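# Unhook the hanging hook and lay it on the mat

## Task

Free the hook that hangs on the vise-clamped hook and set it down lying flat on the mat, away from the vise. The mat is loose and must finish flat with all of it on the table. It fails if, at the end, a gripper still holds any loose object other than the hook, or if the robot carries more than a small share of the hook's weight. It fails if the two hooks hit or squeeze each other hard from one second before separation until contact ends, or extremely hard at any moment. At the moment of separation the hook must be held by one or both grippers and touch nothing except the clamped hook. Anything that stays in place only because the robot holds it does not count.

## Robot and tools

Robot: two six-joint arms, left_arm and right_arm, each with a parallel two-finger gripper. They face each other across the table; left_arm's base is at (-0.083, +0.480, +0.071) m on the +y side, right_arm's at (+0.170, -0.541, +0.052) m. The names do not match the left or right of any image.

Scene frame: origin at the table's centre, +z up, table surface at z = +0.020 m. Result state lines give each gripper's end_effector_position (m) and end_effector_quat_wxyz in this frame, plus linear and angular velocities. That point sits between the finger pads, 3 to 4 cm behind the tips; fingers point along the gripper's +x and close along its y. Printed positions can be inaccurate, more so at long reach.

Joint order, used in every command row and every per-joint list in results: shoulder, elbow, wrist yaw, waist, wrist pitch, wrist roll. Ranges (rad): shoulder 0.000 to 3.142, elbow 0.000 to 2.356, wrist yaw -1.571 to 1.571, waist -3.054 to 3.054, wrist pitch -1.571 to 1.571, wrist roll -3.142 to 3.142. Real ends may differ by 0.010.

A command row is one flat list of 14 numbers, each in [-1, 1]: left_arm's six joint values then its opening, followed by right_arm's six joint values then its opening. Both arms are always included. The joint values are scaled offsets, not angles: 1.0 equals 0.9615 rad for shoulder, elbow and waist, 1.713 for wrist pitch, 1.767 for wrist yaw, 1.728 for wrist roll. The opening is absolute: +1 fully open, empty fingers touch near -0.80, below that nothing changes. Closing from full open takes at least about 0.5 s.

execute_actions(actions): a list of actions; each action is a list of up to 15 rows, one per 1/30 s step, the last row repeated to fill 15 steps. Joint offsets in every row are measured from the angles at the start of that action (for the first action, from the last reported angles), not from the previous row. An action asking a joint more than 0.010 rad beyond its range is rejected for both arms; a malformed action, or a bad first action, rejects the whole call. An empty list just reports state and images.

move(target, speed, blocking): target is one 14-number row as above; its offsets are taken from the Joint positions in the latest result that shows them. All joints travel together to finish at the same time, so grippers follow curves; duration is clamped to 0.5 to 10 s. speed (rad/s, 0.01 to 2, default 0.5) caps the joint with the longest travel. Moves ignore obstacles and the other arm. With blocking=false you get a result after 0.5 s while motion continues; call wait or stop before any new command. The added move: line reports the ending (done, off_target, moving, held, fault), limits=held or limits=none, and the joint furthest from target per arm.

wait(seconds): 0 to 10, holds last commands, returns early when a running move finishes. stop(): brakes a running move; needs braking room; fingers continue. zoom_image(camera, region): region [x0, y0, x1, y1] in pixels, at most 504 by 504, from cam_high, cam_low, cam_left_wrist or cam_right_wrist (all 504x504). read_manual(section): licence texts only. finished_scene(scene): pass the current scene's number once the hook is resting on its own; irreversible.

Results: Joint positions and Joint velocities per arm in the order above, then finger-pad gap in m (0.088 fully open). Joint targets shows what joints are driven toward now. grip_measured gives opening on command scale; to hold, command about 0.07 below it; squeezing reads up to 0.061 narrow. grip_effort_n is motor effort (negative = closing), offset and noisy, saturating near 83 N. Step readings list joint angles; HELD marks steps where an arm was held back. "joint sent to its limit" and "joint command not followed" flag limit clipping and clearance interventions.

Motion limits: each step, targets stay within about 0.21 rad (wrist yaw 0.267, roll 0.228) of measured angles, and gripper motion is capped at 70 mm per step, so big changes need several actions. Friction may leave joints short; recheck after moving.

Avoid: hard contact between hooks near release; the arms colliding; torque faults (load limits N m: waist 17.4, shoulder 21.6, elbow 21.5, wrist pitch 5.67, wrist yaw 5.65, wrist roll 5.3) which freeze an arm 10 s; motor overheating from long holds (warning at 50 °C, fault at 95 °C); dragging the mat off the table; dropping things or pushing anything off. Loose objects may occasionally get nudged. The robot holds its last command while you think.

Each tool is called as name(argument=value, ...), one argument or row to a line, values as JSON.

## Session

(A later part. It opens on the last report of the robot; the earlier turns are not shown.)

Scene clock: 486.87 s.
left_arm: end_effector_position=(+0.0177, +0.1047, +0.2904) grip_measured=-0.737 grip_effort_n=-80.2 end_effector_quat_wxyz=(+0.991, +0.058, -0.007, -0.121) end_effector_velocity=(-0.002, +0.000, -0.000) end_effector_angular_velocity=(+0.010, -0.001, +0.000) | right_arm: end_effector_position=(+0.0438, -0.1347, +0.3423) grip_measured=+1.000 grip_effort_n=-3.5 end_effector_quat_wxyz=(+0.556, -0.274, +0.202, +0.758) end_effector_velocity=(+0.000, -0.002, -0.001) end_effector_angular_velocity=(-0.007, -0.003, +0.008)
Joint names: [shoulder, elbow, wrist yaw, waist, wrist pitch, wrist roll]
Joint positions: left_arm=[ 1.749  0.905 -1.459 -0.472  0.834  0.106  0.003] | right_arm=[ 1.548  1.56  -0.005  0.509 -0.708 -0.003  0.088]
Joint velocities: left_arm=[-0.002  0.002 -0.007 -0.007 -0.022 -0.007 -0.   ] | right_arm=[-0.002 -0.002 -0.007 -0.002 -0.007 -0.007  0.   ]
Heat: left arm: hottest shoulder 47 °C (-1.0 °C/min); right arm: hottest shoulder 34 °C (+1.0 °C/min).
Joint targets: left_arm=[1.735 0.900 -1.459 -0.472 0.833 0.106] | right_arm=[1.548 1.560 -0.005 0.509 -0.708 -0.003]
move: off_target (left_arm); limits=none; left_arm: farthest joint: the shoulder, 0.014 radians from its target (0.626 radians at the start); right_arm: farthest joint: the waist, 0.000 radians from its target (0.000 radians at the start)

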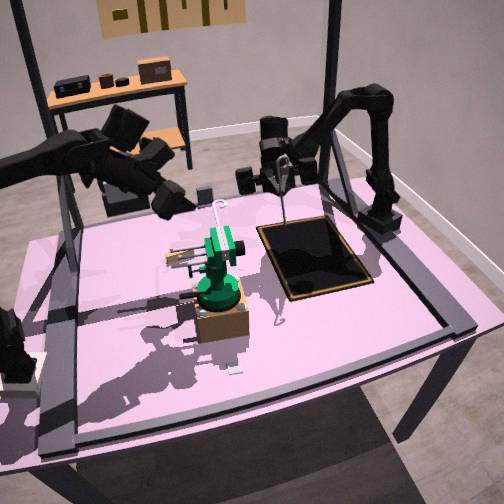

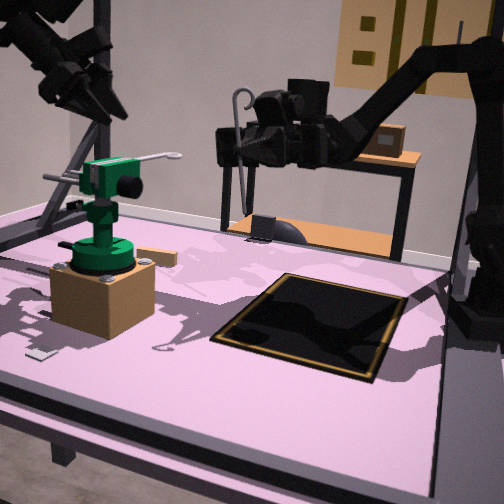

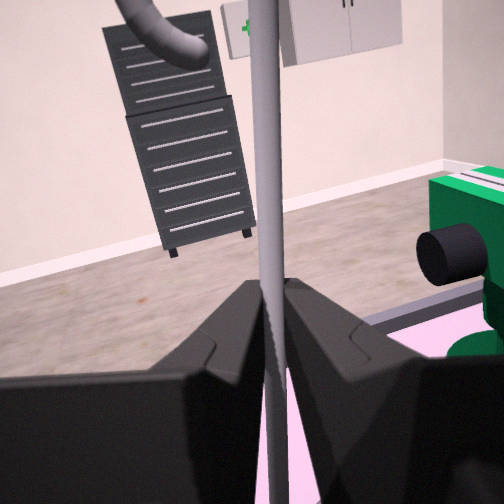

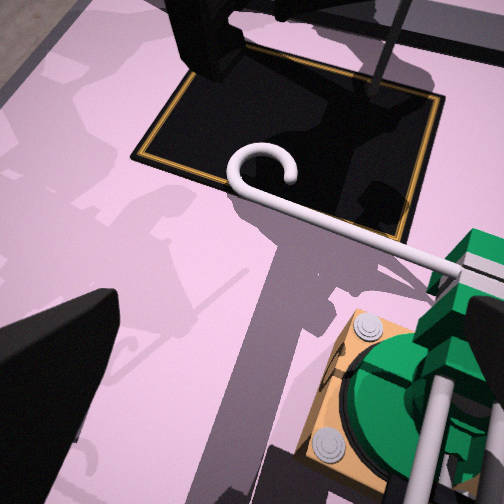

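move(
  target=[-0.515,-0.25,0.826,0.258,-0.898,-0.970,-0.75,0,0,0,0,0,0,1.0],
  speed=0.9,
)

Scene clock: 516.00 s.
left_arm: end_effector_position=(-0.0563, +0.2458, +0.1290) grip_measured=-0.737 grip_effort_n=-79.8 end_effector_quat_wxyz=(+0.706, -0.135, +0.693, -0.059) end_effector_velocity=(+0.000, +0.002, -0.002) end_effector_angular_velocity=(+0.013, -0.004, +0.007) | right_arm: end_effector_position=(+0.0438, -0.1347, +0.3423) grip_measured=+1.000 grip_effort_n=-3.5 end_effector_quat_wxyz=(+0.556, -0.274, +0.202, +0.758) end_effector_velocity=(+0.000, -0.002, -0.001) end_effector_angular_velocity=(-0.003, -0.014, +0.017)
Joint names: [shoulder, elbow, wrist yaw, waist, wrist pitch, wrist roll]
Joint positions: left_arm=[ 1.262  0.669 -0.002 -0.226 -0.702 -1.566  0.003] | right_arm=[ 1.548  1.56  -0.005  0.509 -0.708 -0.003  0.088]
Joint velocities: left_arm=[ 0.002 -0.002 -0.007 -0.002 -0.007 -0.007 -0.   ] | right_arm=[-0.002 -0.002 -0.007 -0.002 -0.007 -0.022  0.   ]
Heat: left arm: hottest shoulder 44 °C (-3.0 °C/min); right arm: hottest shoulder 34 °C (+0.0 °C/min).
Joint targets: left_arm=[1.253 0.664 0.001 -0.224 -0.704 -1.570] | right_arm=[1.548 1.560 -0.005 0.509 -0.708 -0.003]
move: done; limits=none; left_arm: farthest joint: the shoulder, 0.008 radians from its target (0.495 radians at the start); right_arm: farthest joint: the waist, 0.000 radians from its target (0.000 radians at the start)

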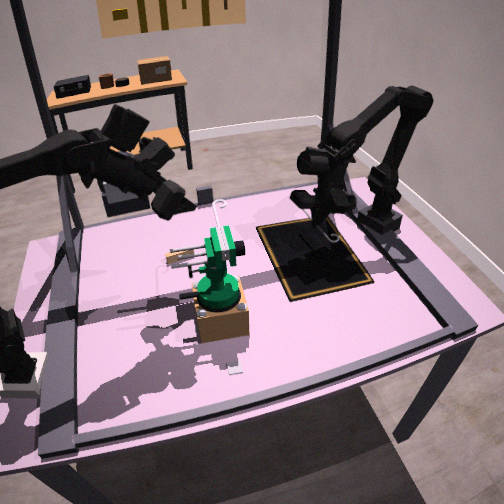

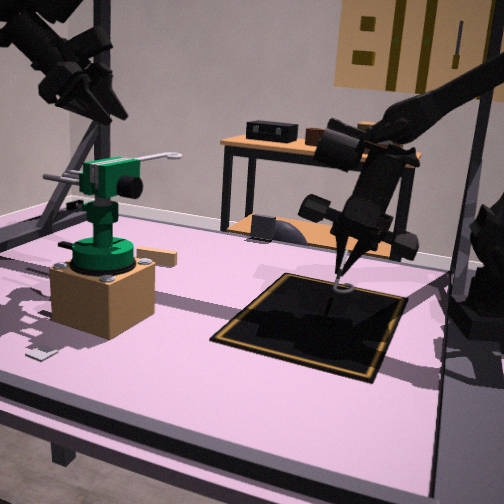

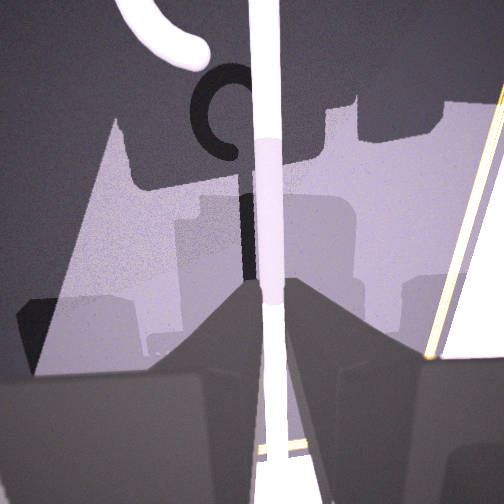

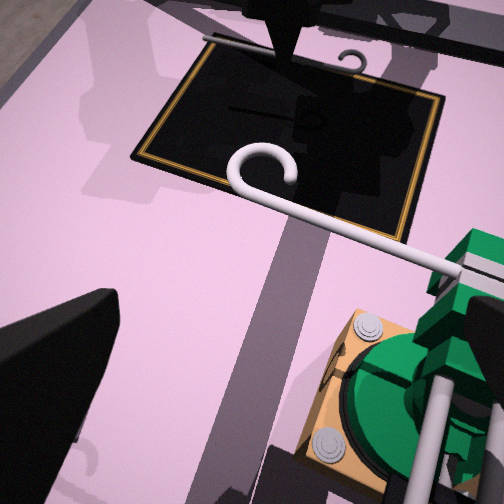

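move(
  target=[0.158,-0.179,0,0,0.183,0,-0.75,0,0,0,0,0,0,1.0],
  speed=0.3,
)

zoom_image(
  camera="cam_low",
  region=[270, 230, 410, 370],
)

Scene clock: 528.03 s.
left_arm: end_effector_position=(-0.0565, +0.2477, +0.0687) grip_measured=-0.737 grip_effort_n=-79.8 end_effector_quat_wxyz=(+0.706, -0.133, +0.693, -0.057) end_effector_velocity=(+0.000, +0.002, +0.001) end_effector_angular_velocity=(+0.003, -0.005, +0.007) | right_arm: end_effector_position=(+0.0438, -0.1347, +0.3423) grip_measured=+1.000 grip_effort_n=-3.0 end_effector_quat_wxyz=(+0.556, -0.274, +0.202, +0.758) end_effector_velocity=(+0.001, -0.003, -0.002) end_effector_angular_velocity=(-0.019, +0.005, -0.002)
Joint names: [shoulder, elbow, wrist yaw, waist, wrist pitch, wrist roll]
Joint positions: left_arm=[ 1.409  0.502 -0.002 -0.226 -0.393 -1.566  0.003] | right_arm=[ 1.548  1.56  -0.005  0.509 -0.708 -0.003  0.088]
Joint velocities: left_arm=[-0.007 -0.002 -0.007 -0.002 -0.007 -0.007 -0.   ] | right_arm=[-0.002  0.002 -0.007 -0.002 -0.022  0.007  0.   ]
Heat: left arm: hottest shoulder 41 °C (-6.1 °C/min); right arm: hottest shoulder 34 °C (+0.0 °C/min).
Joint targets: left_arm=[1.414 0.497 -0.002 -0.226 -0.389 -1.566] | right_arm=[1.548 1.560 -0.005 0.509 -0.708 -0.003]
move: done; limits=none; left_arm: farthest joint: the elbow, 0.005 radians from its target (0.172 radians at the start); right_arm: farthest joint: the waist, 0.000 radians from its target (0.000 radians at the start)

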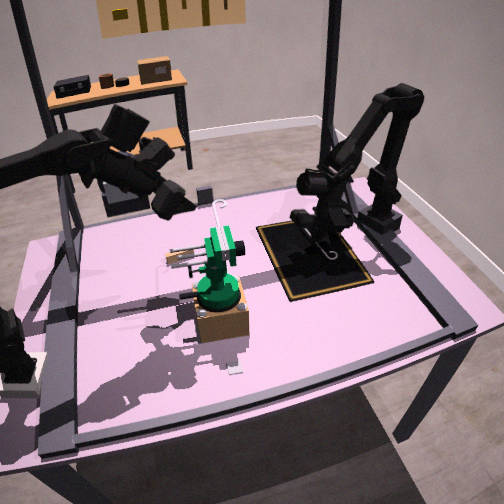

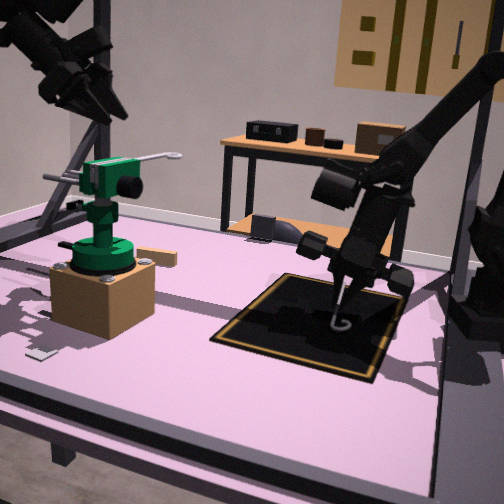

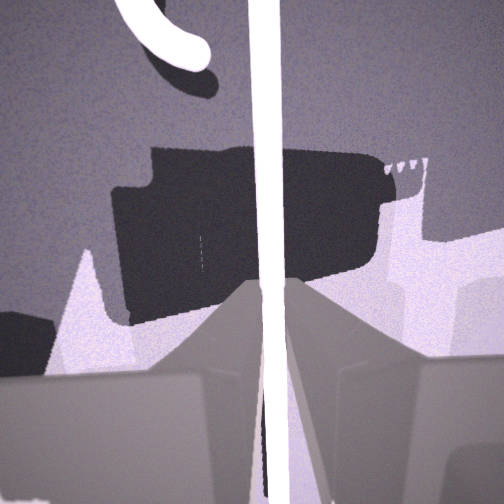

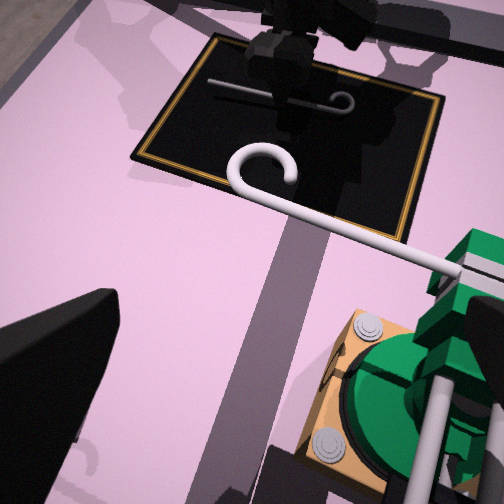

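Region (270, 230, 410, 370) of cam_low's 504x504 image, scaled by 3.600, with more detail than that image has.

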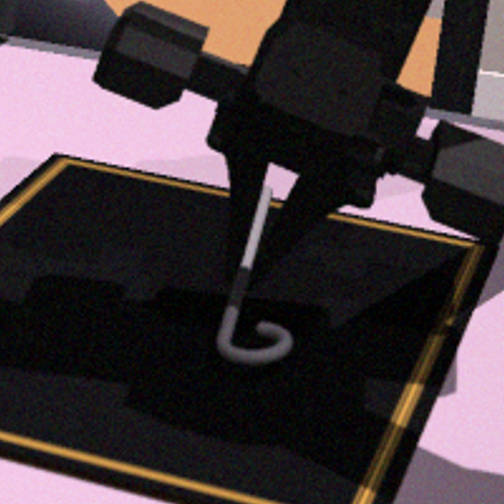

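execute_actions(
  actions=[],
)

Scene clock: 538.90 s.
left_arm: end_effector_position=(-0.0565, +0.2478, +0.0686) grip_measured=-0.737 grip_effort_n=-79.8 end_effector_quat_wxyz=(+0.706, -0.133, +0.693, -0.057) end_effector_velocity=(+0.000, +0.002, -0.001) end_effector_angular_velocity=(+0.008, -0.008, -0.008) | right_arm: end_effector_position=(+0.0438, -0.1347, +0.3423) grip_measured=+1.000 grip_effort_n=-3.0 end_effector_quat_wxyz=(+0.556, -0.274, +0.202, +0.758) end_effector_velocity=(+0.003, -0.001, -0.001) end_effector_angular_velocity=(-0.004, -0.012, -0.003)
Joint names: [shoulder, elbow, wrist yaw, waist, wrist pitch, wrist roll]
Joint positions: left_arm=[ 1.41   0.502 -0.002 -0.226 -0.393 -1.566  0.003] | right_arm=[ 1.548  1.56  -0.005  0.509 -0.708 -0.003  0.088]
Joint velocities: left_arm=[-0.002 -0.002 -0.007 -0.002 -0.007  0.007 -0.   ] | right_arm=[-0.002 -0.002  0.007 -0.002 -0.007 -0.007  0.   ]
Heat: left arm: hottest shoulder 39 °C (-8.0 °C/min); right arm: hottest shoulder 34 °C (+0.0 °C/min).
Joint targets: left_arm=[1.414 0.497 -0.002 -0.226 -0.389 -1.566] | right_arm=[1.548 1.560 -0.005 0.509 -0.708 -0.003]

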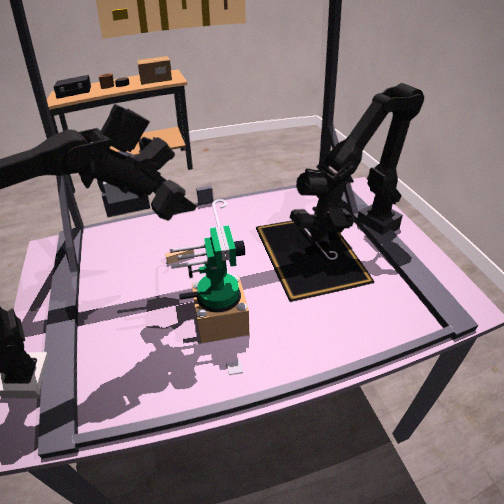

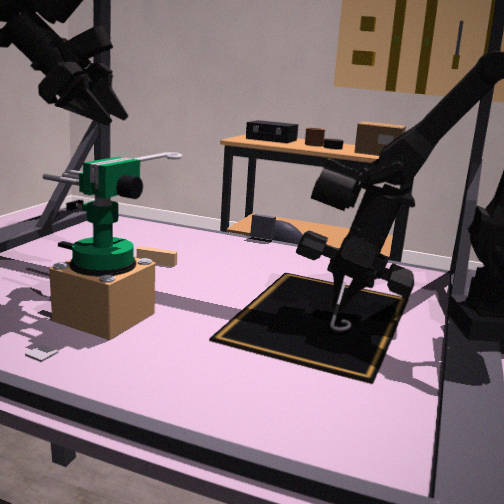

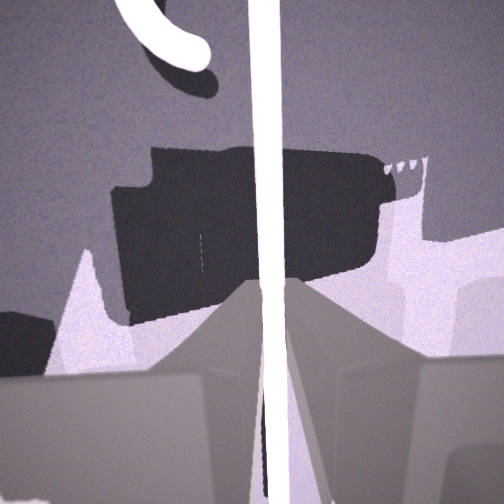

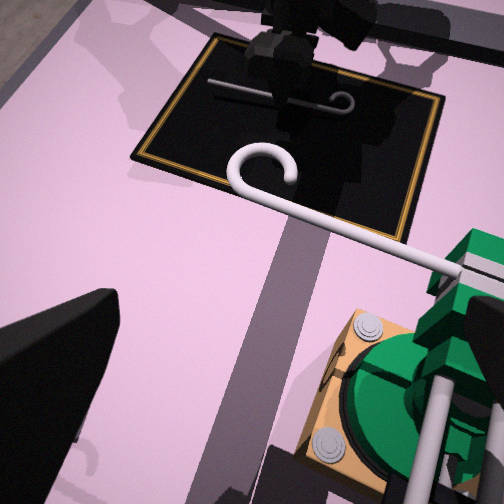

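move(
  target=[0.026,-0.016,0,0,0.022,0,-0.75, 0,0,0,0,0,0,1.0],
  speed=0.04,
)

zoom_image(
  camera="cam_low",
  region=[280, 250, 420, 370],
)

Scene clock: 544.27 s.
left_arm: end_effector_position=(-0.0563, +0.2466, +0.0636) grip_measured=-0.737 grip_effort_n=-79.8 end_effector_quat_wxyz=(+0.706, -0.134, +0.693, -0.058) end_effector_velocity=(-0.001, +0.000, +0.001) end_effector_angular_velocity=(+0.003, -0.009, -0.012) | right_arm: end_effector_position=(+0.0438, -0.1347, +0.3423) grip_measured=+1.000 grip_effort_n=-3.5 end_effector_quat_wxyz=(+0.556, -0.274, +0.202, +0.758) end_effector_velocity=(+0.002, +0.000, +0.003) end_effector_angular_velocity=(+0.015, -0.006, -0.003)
Joint names: [shoulder, elbow, wrist yaw, waist, wrist pitch, wrist roll]
Joint positions: left_arm=[ 1.43   0.491 -0.002 -0.226 -0.358 -1.566  0.003] | right_arm=[ 1.548  1.56  -0.005  0.509 -0.708 -0.003  0.088]
Joint velocities: left_arm=[-0.002  0.002 -0.007 -0.007 -0.007  0.007  0.   ] | right_arm=[-0.007 -0.002  0.007 -0.002  0.007 -0.007  0.   ]
Heat: left arm: hottest shoulder 38 °C (-9.1 °C/min); right arm: hottest shoulder 34 °C (+0.0 °C/min).
Joint targets: left_arm=[1.435 0.486 -0.002 -0.226 -0.355 -1.566] | right_arm=[1.548 1.560 -0.005 0.509 -0.708 -0.003]
move: done; limits=none; left_arm: farthest joint: the shoulder, 0.005 radians from its target (0.025 radians at the start); right_arm: farthest joint: the waist, 0.000 radians from its target (0.000 radians at the start)

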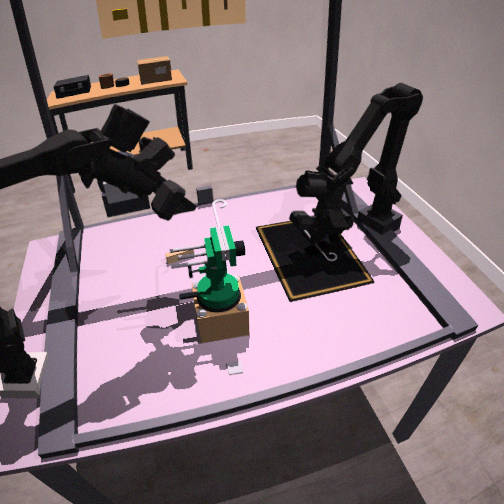

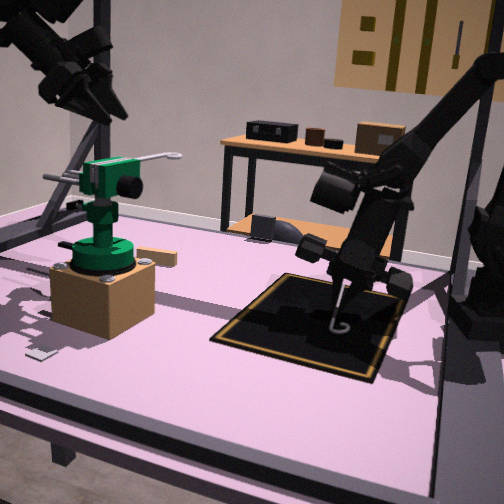

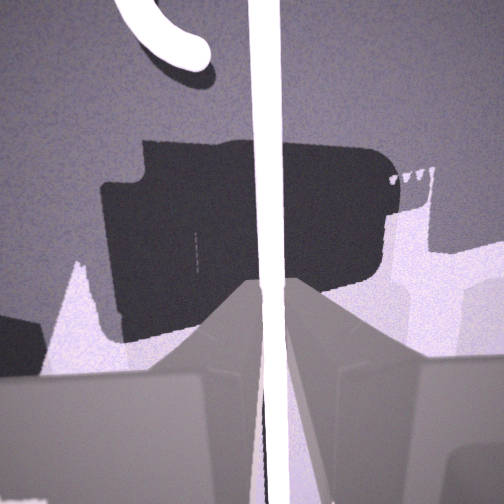

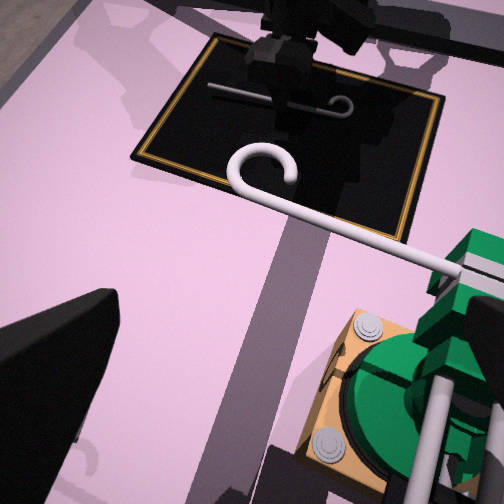

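Region (280, 250, 420, 370) of cam_low's 504x504 image, scaled by 3.600, with more detail than that image has; it fills the top 432 rows of this view, and the rest is white.

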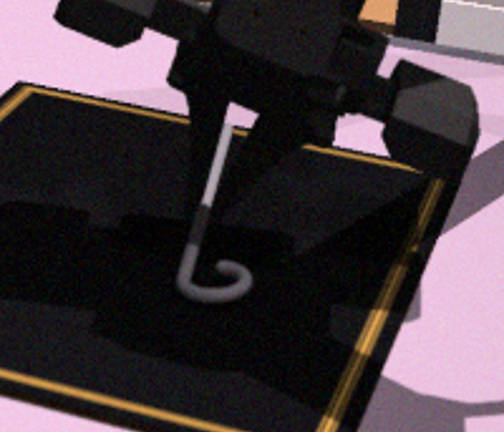

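move(
  target=[0.011,-0.007,0,0,0.008,0,-0.75, 0,0,0,0,0,0,1.0],
  speed=0.03,
)

zoom_image(
  camera="cam_high",
  region=[250, 190, 390, 310],
)

Scene clock: 552.77 s.
left_arm: end_effector_position=(-0.0563, +0.2460, +0.0630) grip_measured=-0.737 grip_effort_n=-79.8 end_effector_quat_wxyz=(+0.706, -0.135, +0.693, -0.059) end_effector_velocity=(+0.000, +0.002, -0.001) end_effector_angular_velocity=(+0.008, -0.008, -0.007) | right_arm: end_effector_position=(+0.0438, -0.1347, +0.3423) grip_measured=+1.000 grip_effort_n=-3.5 end_effector_quat_wxyz=(+0.556, -0.274, +0.202, +0.758) end_effector_velocity=(+0.000, -0.002, -0.001) end_effector_angular_velocity=(-0.007, -0.003, +0.008)
Joint names: [shoulder, elbow, wrist yaw, waist, wrist pitch, wrist roll]
Joint positions: left_arm=[ 1.434  0.49  -0.002 -0.226 -0.351 -1.566  0.003] | right_arm=[ 1.548  1.56  -0.005  0.509 -0.708 -0.003  0.088]
Joint velocities: left_arm=[-0.002 -0.002 -0.007 -0.002 -0.007  0.007 -0.   ] | right_arm=[-0.002 -0.002 -0.007 -0.002 -0.007 -0.007  0.   ]
Heat: left arm: hottest shoulder 37 °C (-9.0 °C/min); right arm: hottest shoulder 34 °C (+0.0 °C/min).
Joint targets: left_arm=[1.441 0.484 -0.002 -0.226 -0.345 -1.566] | right_arm=[1.548 1.560 -0.005 0.509 -0.708 -0.003]
move: done; limits=none; left_arm: farthest joint: the shoulder, 0.007 radians from its target (0.010 radians at the start); right_arm: farthest joint: the waist, 0.000 radians from its target (0.000 radians at the start)

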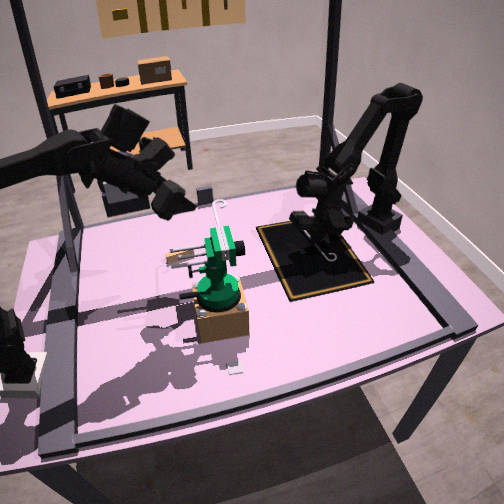

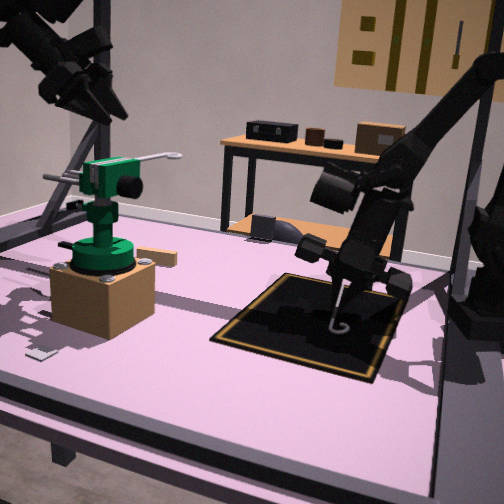

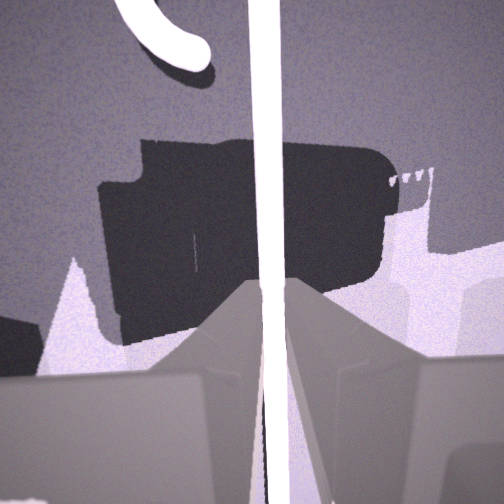

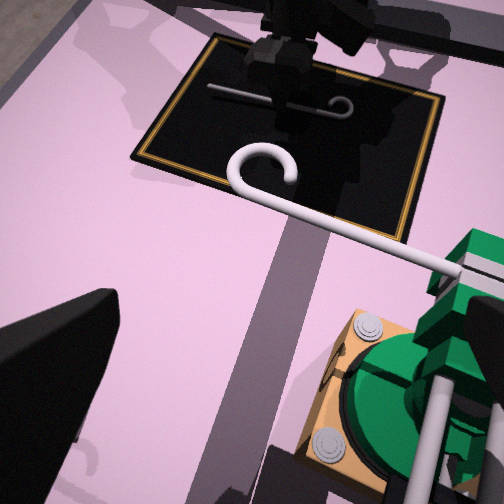

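Region (250, 190, 390, 310) of cam_high's 504x504 image, scaled by 3.600, with more detail than that image has; it fills the top 432 rows of this view, and the rest is white.

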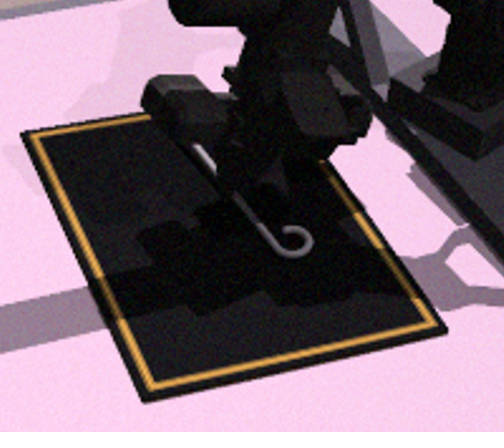

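execute_actions(
  actions=[
    [[0,0,0,0,0,0,-0.70, 0,0,0,0,0,0,1.0],[0,0,0,0,0,0,-0.69, 0,0,0,0,0,0,1.0],[0,0,0,0,0,0,-0.68, 0,0,0,0,0,0,1.0],[0,0,0,0,0,0,-0.67, 0,0,0,0,0,0,1.0],[0,0,0,0,0,0,-0.66, 0,0,0,0,0,0,1.0]],
    [[0,0,0,0,0,0,-0.64, 0,0,0,0,0,0,1.0],[0,0,0,0,0,0,-0.62, 0,0,0,0,0,0,1.0],[0,0,0,0,0,0,-0.60, 0,0,0,0,0,0,1.0],[0,0,0,0,0,0,-0.57, 0,0,0,0,0,0,1.0],[0,0,0,0,0,0,-0.54, 0,0,0,0,0,0,1.0],[0,0,0,0,0,0,-0.5, 0,0,0,0,0,0,1.0]],
  ],
)

Scene clock: 562.80 s.
left_arm: end_effector_position=(-0.0561, +0.2450, +0.0634) grip_measured=-0.505 grip_effort_n=17.9 end_effector_quat_wxyz=(+0.706, -0.137, +0.693, -0.060) end_effector_velocity=(-0.000, +0.005, -0.001) end_effector_angular_velocity=(+0.022, +0.002, +0.021) | right_arm: end_effector_position=(+0.0438, -0.1347, +0.3423) grip_measured=+1.000 grip_effort_n=-3.0 end_effector_quat_wxyz=(+0.556, -0.274, +0.202, +0.758) end_effector_velocity=(-0.000, +0.000, +0.001) end_effector_angular_velocity=(+0.011, -0.009, +0.017)
Joint names: [shoulder, elbow, wrist yaw, waist, wrist pitch, wrist roll]
Joint positions: left_arm=[ 1.434  0.491 -0.002 -0.226 -0.348 -1.566  0.014] | right_arm=[ 1.548  1.56  -0.005  0.509 -0.708 -0.003  0.088]
Joint velocities: left_arm=[-0.002 -0.002 -0.007 -0.002 -0.022 -0.022  0.001] | right_arm=[-0.002 -0.002 -0.007 -0.002  0.007 -0.022  0.   ]
Heat: left arm: hottest shoulder 35 °C (-10.0 °C/min); right arm: hottest shoulder 34 °C (+0.0 °C/min).
Joint targets: left_arm=[1.434 0.490 -0.002 -0.226 -0.351 -1.566] | right_arm=[1.548 1.560 -0.005 0.509 -0.708 -0.003]
Step readings (joint positions; steps 1 to 15: 1st action; 16 to 30: 2nd action):
0: left_arm=[1.434 0.490 -0.002 -0.226 -0.351 -1.566] | right_arm=[1.548 1.560 -0.005 0.509 -0.708 -0.003]
1: left_arm=[1.434 0.490 -0.002 -0.226 -0.351 -1.566] | right_arm=[1.548 1.560 -0.005 0.509 -0.708 -0.003]
2: left_arm=[1.434 0.490 -0.002 -0.226 -0.351 -1.566] | right_arm=[1.548 1.560 -0.005 0.509 -0.708 -0.003]
4: left_arm=[1.434 0.490 -0.002 -0.226 -0.351 -1.566] | right_arm=[1.548 1.560 -0.005 0.509 -0.708 -0.003]
8: left_arm=[1.434 0.490 -0.002 -0.226 -0.351 -1.566] | right_arm=[1.548 1.560 -0.005 0.509 -0.708 -0.003]
15: left_arm=[1.434 0.490 -0.002 -0.226 -0.351 -1.566] | right_arm=[1.548 1.560 -0.005 0.509 -0.708 -0.003]
16: left_arm=[1.434 0.490 -0.002 -0.226 -0.351 -1.566] | right_arm=[1.548 1.560 -0.005 0.509 -0.708 -0.003]
17: left_arm=[1.434 0.490 -0.002 -0.226 -0.351 -1.566] | right_arm=[1.548 1.560 -0.005 0.509 -0.708 -0.003]
19: left_arm=[1.434 0.490 -0.002 -0.226 -0.351 -1.566] | right_arm=[1.548 1.560 -0.005 0.509 -0.708 -0.003]
23: left_arm=[1.434 0.490 -0.002 -0.226 -0.348 -1.566] | right_arm=[1.548 1.560 -0.005 0.509 -0.708 -0.003]
30: Joint positions above

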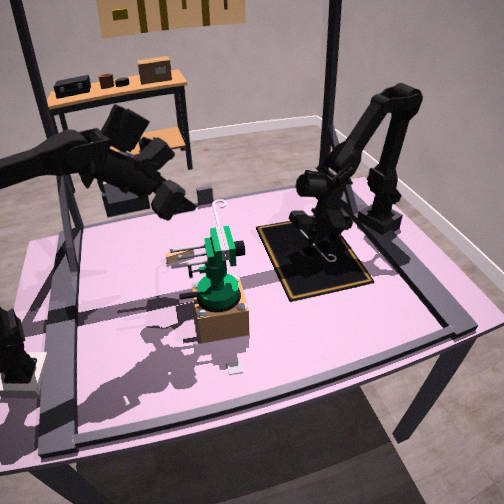

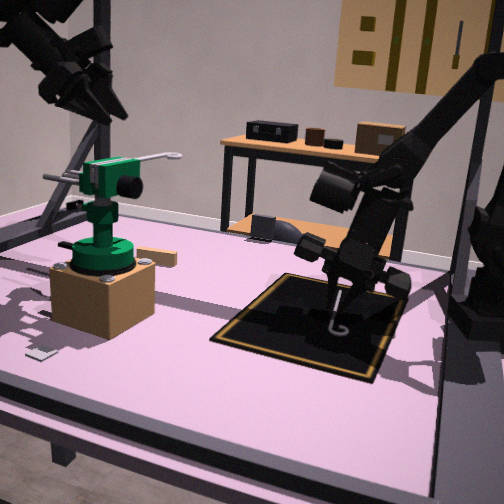

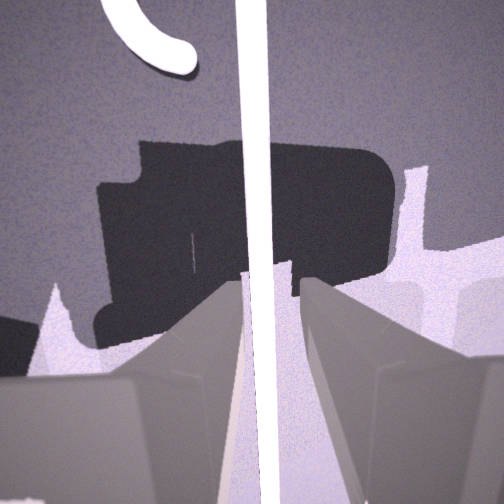

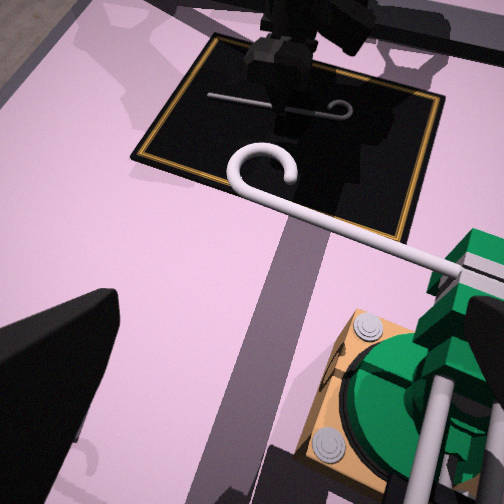

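move(
  target=[-0.06,0.028,0,0,-0.05,0,-0.4, 0,0,0,0,0,0,1.0],
  speed=0.06,
)

Scene clock: 568.70 s.
left_arm: end_effector_position=(-0.0568, +0.2511, +0.0733) grip_measured=-0.403 grip_effort_n=16.0 end_effector_quat_wxyz=(+0.706, -0.131, +0.694, -0.054) end_effector_velocity=(+0.000, +0.003, -0.002) end_effector_angular_velocity=(+0.013, -0.004, +0.007) | right_arm: end_effector_position=(+0.0438, -0.1347, +0.3423) grip_measured=+1.000 grip_effort_n=-3.0 end_effector_quat_wxyz=(+0.556, -0.274, +0.202, +0.758) end_effector_velocity=(+0.002, +0.000, +0.003) end_effector_angular_velocity=(+0.015, -0.006, -0.003)
Joint names: [shoulder, elbow, wrist yaw, waist, wrist pitch, wrist roll]
Joint positions: left_arm=[ 1.384  0.507 -0.002 -0.226 -0.431 -1.566  0.019] | right_arm=[ 1.548  1.56  -0.005  0.509 -0.708 -0.003  0.088]
Joint velocities: left_arm=[ 0.002 -0.002 -0.007 -0.002 -0.007 -0.007 -0.   ] | right_arm=[-0.007 -0.002  0.007 -0.002  0.007 -0.007  0.   ]
Heat: left arm: hottest shoulder 35 °C (-10.0 °C/min); right arm: hottest shoulder 35 °C (+1.0 °C/min).
Joint targets: left_arm=[1.376 0.518 -0.002 -0.226 -0.434 -1.566] | right_arm=[1.548 1.560 -0.005 0.509 -0.708 -0.003]
move: off_target (left_arm); limits=none; left_arm: farthest joint: the elbow, 0.011 radians from its target (0.027 radians at the start); right_arm: farthest joint: the waist, 0.000 radians from its target (0.000 radians at the start)

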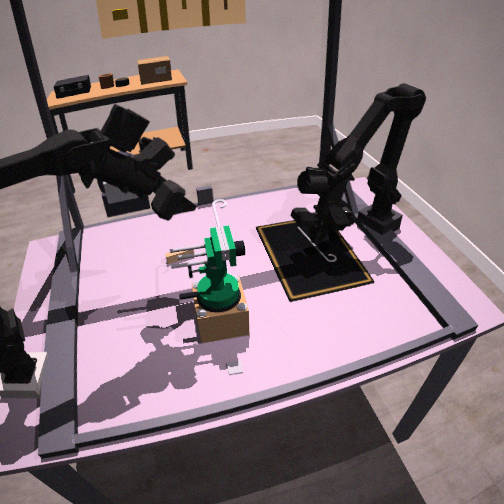

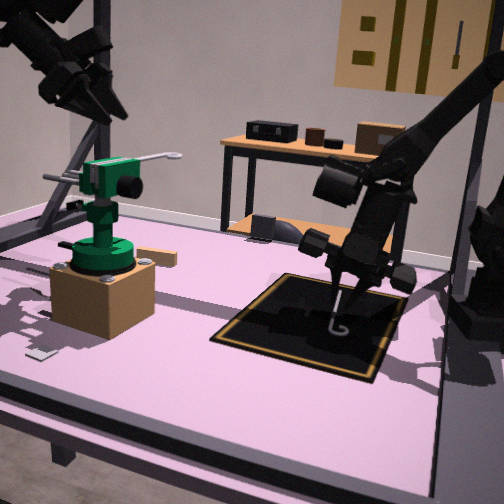

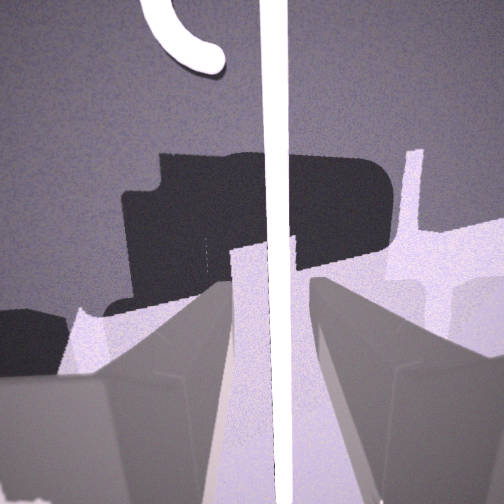

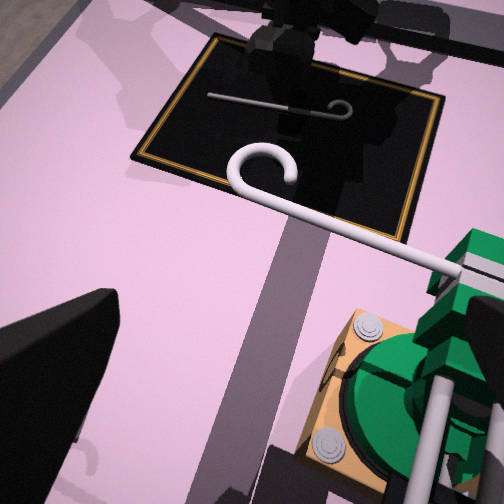

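Clear of the hook. Retreat upward.

move(
  target=[-0.35,0.2,0,0,-0.12,0,-0.2, 0,0,0,0,0,0,1.0],
  speed=0.4,
)

zoom_image(
  camera="cam_high",
  region=[240, 180, 400, 320],
)

zoom_image(
  camera="cam_low",
  region=[200, 240, 440, 400],
)

Scene clock: 572.70 s.
left_arm: end_effector_position=(-0.0537, +0.2240, +0.1892) grip_measured=-0.203 grip_effort_n=16.0 end_effector_quat_wxyz=(+0.690, -0.236, +0.665, -0.162) end_effector_velocity=(+0.001, +0.002, -0.000) end_effector_angular_velocity=(+0.003, -0.002, +0.013) | right_arm: end_effector_position=(+0.0438, -0.1347, +0.3423) grip_measured=+1.000 grip_effort_n=-3.0 end_effector_quat_wxyz=(+0.556, -0.274, +0.202, +0.758) end_effector_velocity=(+0.002, +0.002, -0.001) end_effector_angular_velocity=(+0.005, -0.009, -0.003)
Joint names: [shoulder, elbow, wrist yaw, waist, wrist pitch, wrist roll]
Joint positions: left_arm=[ 1.054  0.689 -0.002 -0.226 -0.635 -1.566  0.029] | right_arm=[ 1.548  1.56  -0.005  0.509 -0.708 -0.003  0.088]
Joint velocities: left_arm=[-0.007 -0.002 -0.007  0.002 -0.007 -0.007 -0.   ] | right_arm=[ 0.002 -0.002  0.007 -0.002  0.007 -0.007  0.   ]
Heat: left arm: hottest shoulder 35 °C (-9.0 °C/min); right arm: hottest shoulder 35 °C (+1.0 °C/min).
Joint targets: left_arm=[1.048 0.700 -0.002 -0.226 -0.637 -1.566] | right_arm=[1.548 1.560 -0.005 0.509 -0.708 -0.003]
move: done; limits=none; left_arm: farthest joint: the elbow, 0.010 radians from its target (0.192 radians at the start); right_arm: farthest joint: the waist, 0.000 radians from its target (0.000 radians at the start)

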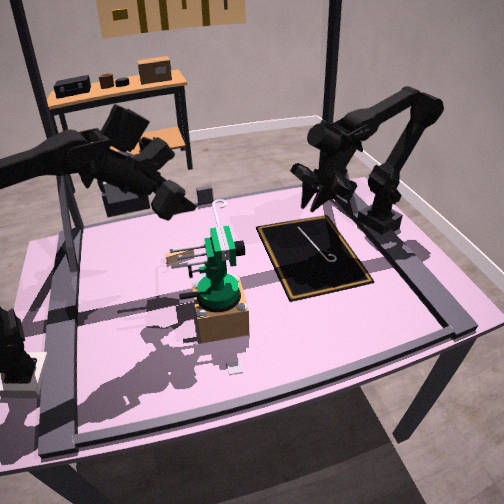

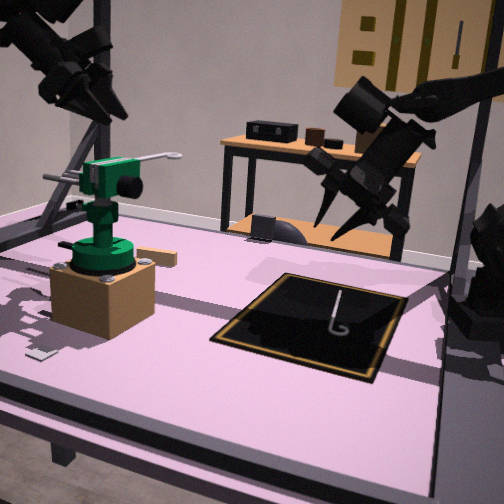

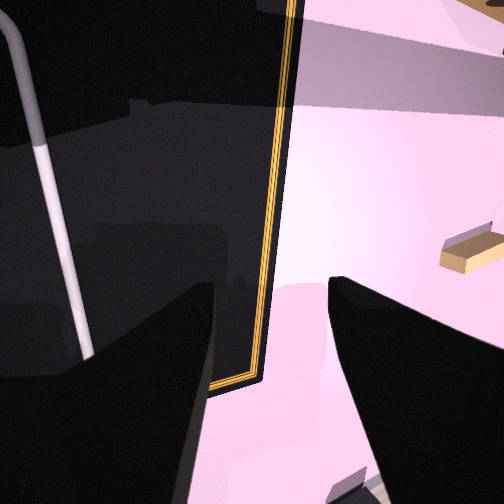

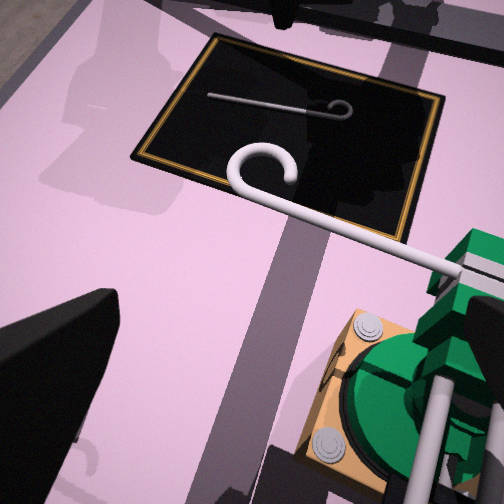

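Region (240, 180, 400, 320) of cam_high's 504x504 image, scaled by 3.150, with more detail than that image has; it fills the top 441 rows of this view, and the rest is white.

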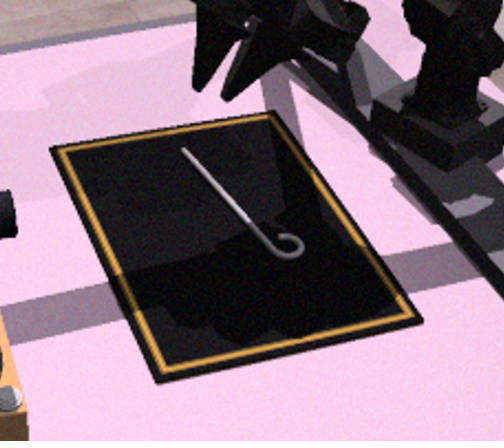

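Region (200, 240, 440, 400) of cam_low's 504x504 image, scaled by 2.100, with more detail than that image has.

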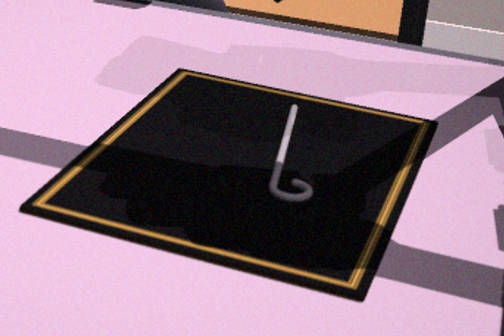

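The hook lies flat on the mat, which is flat and on the table.

finished_scene(
  scene=1,
)

The scene is finished: the task was done.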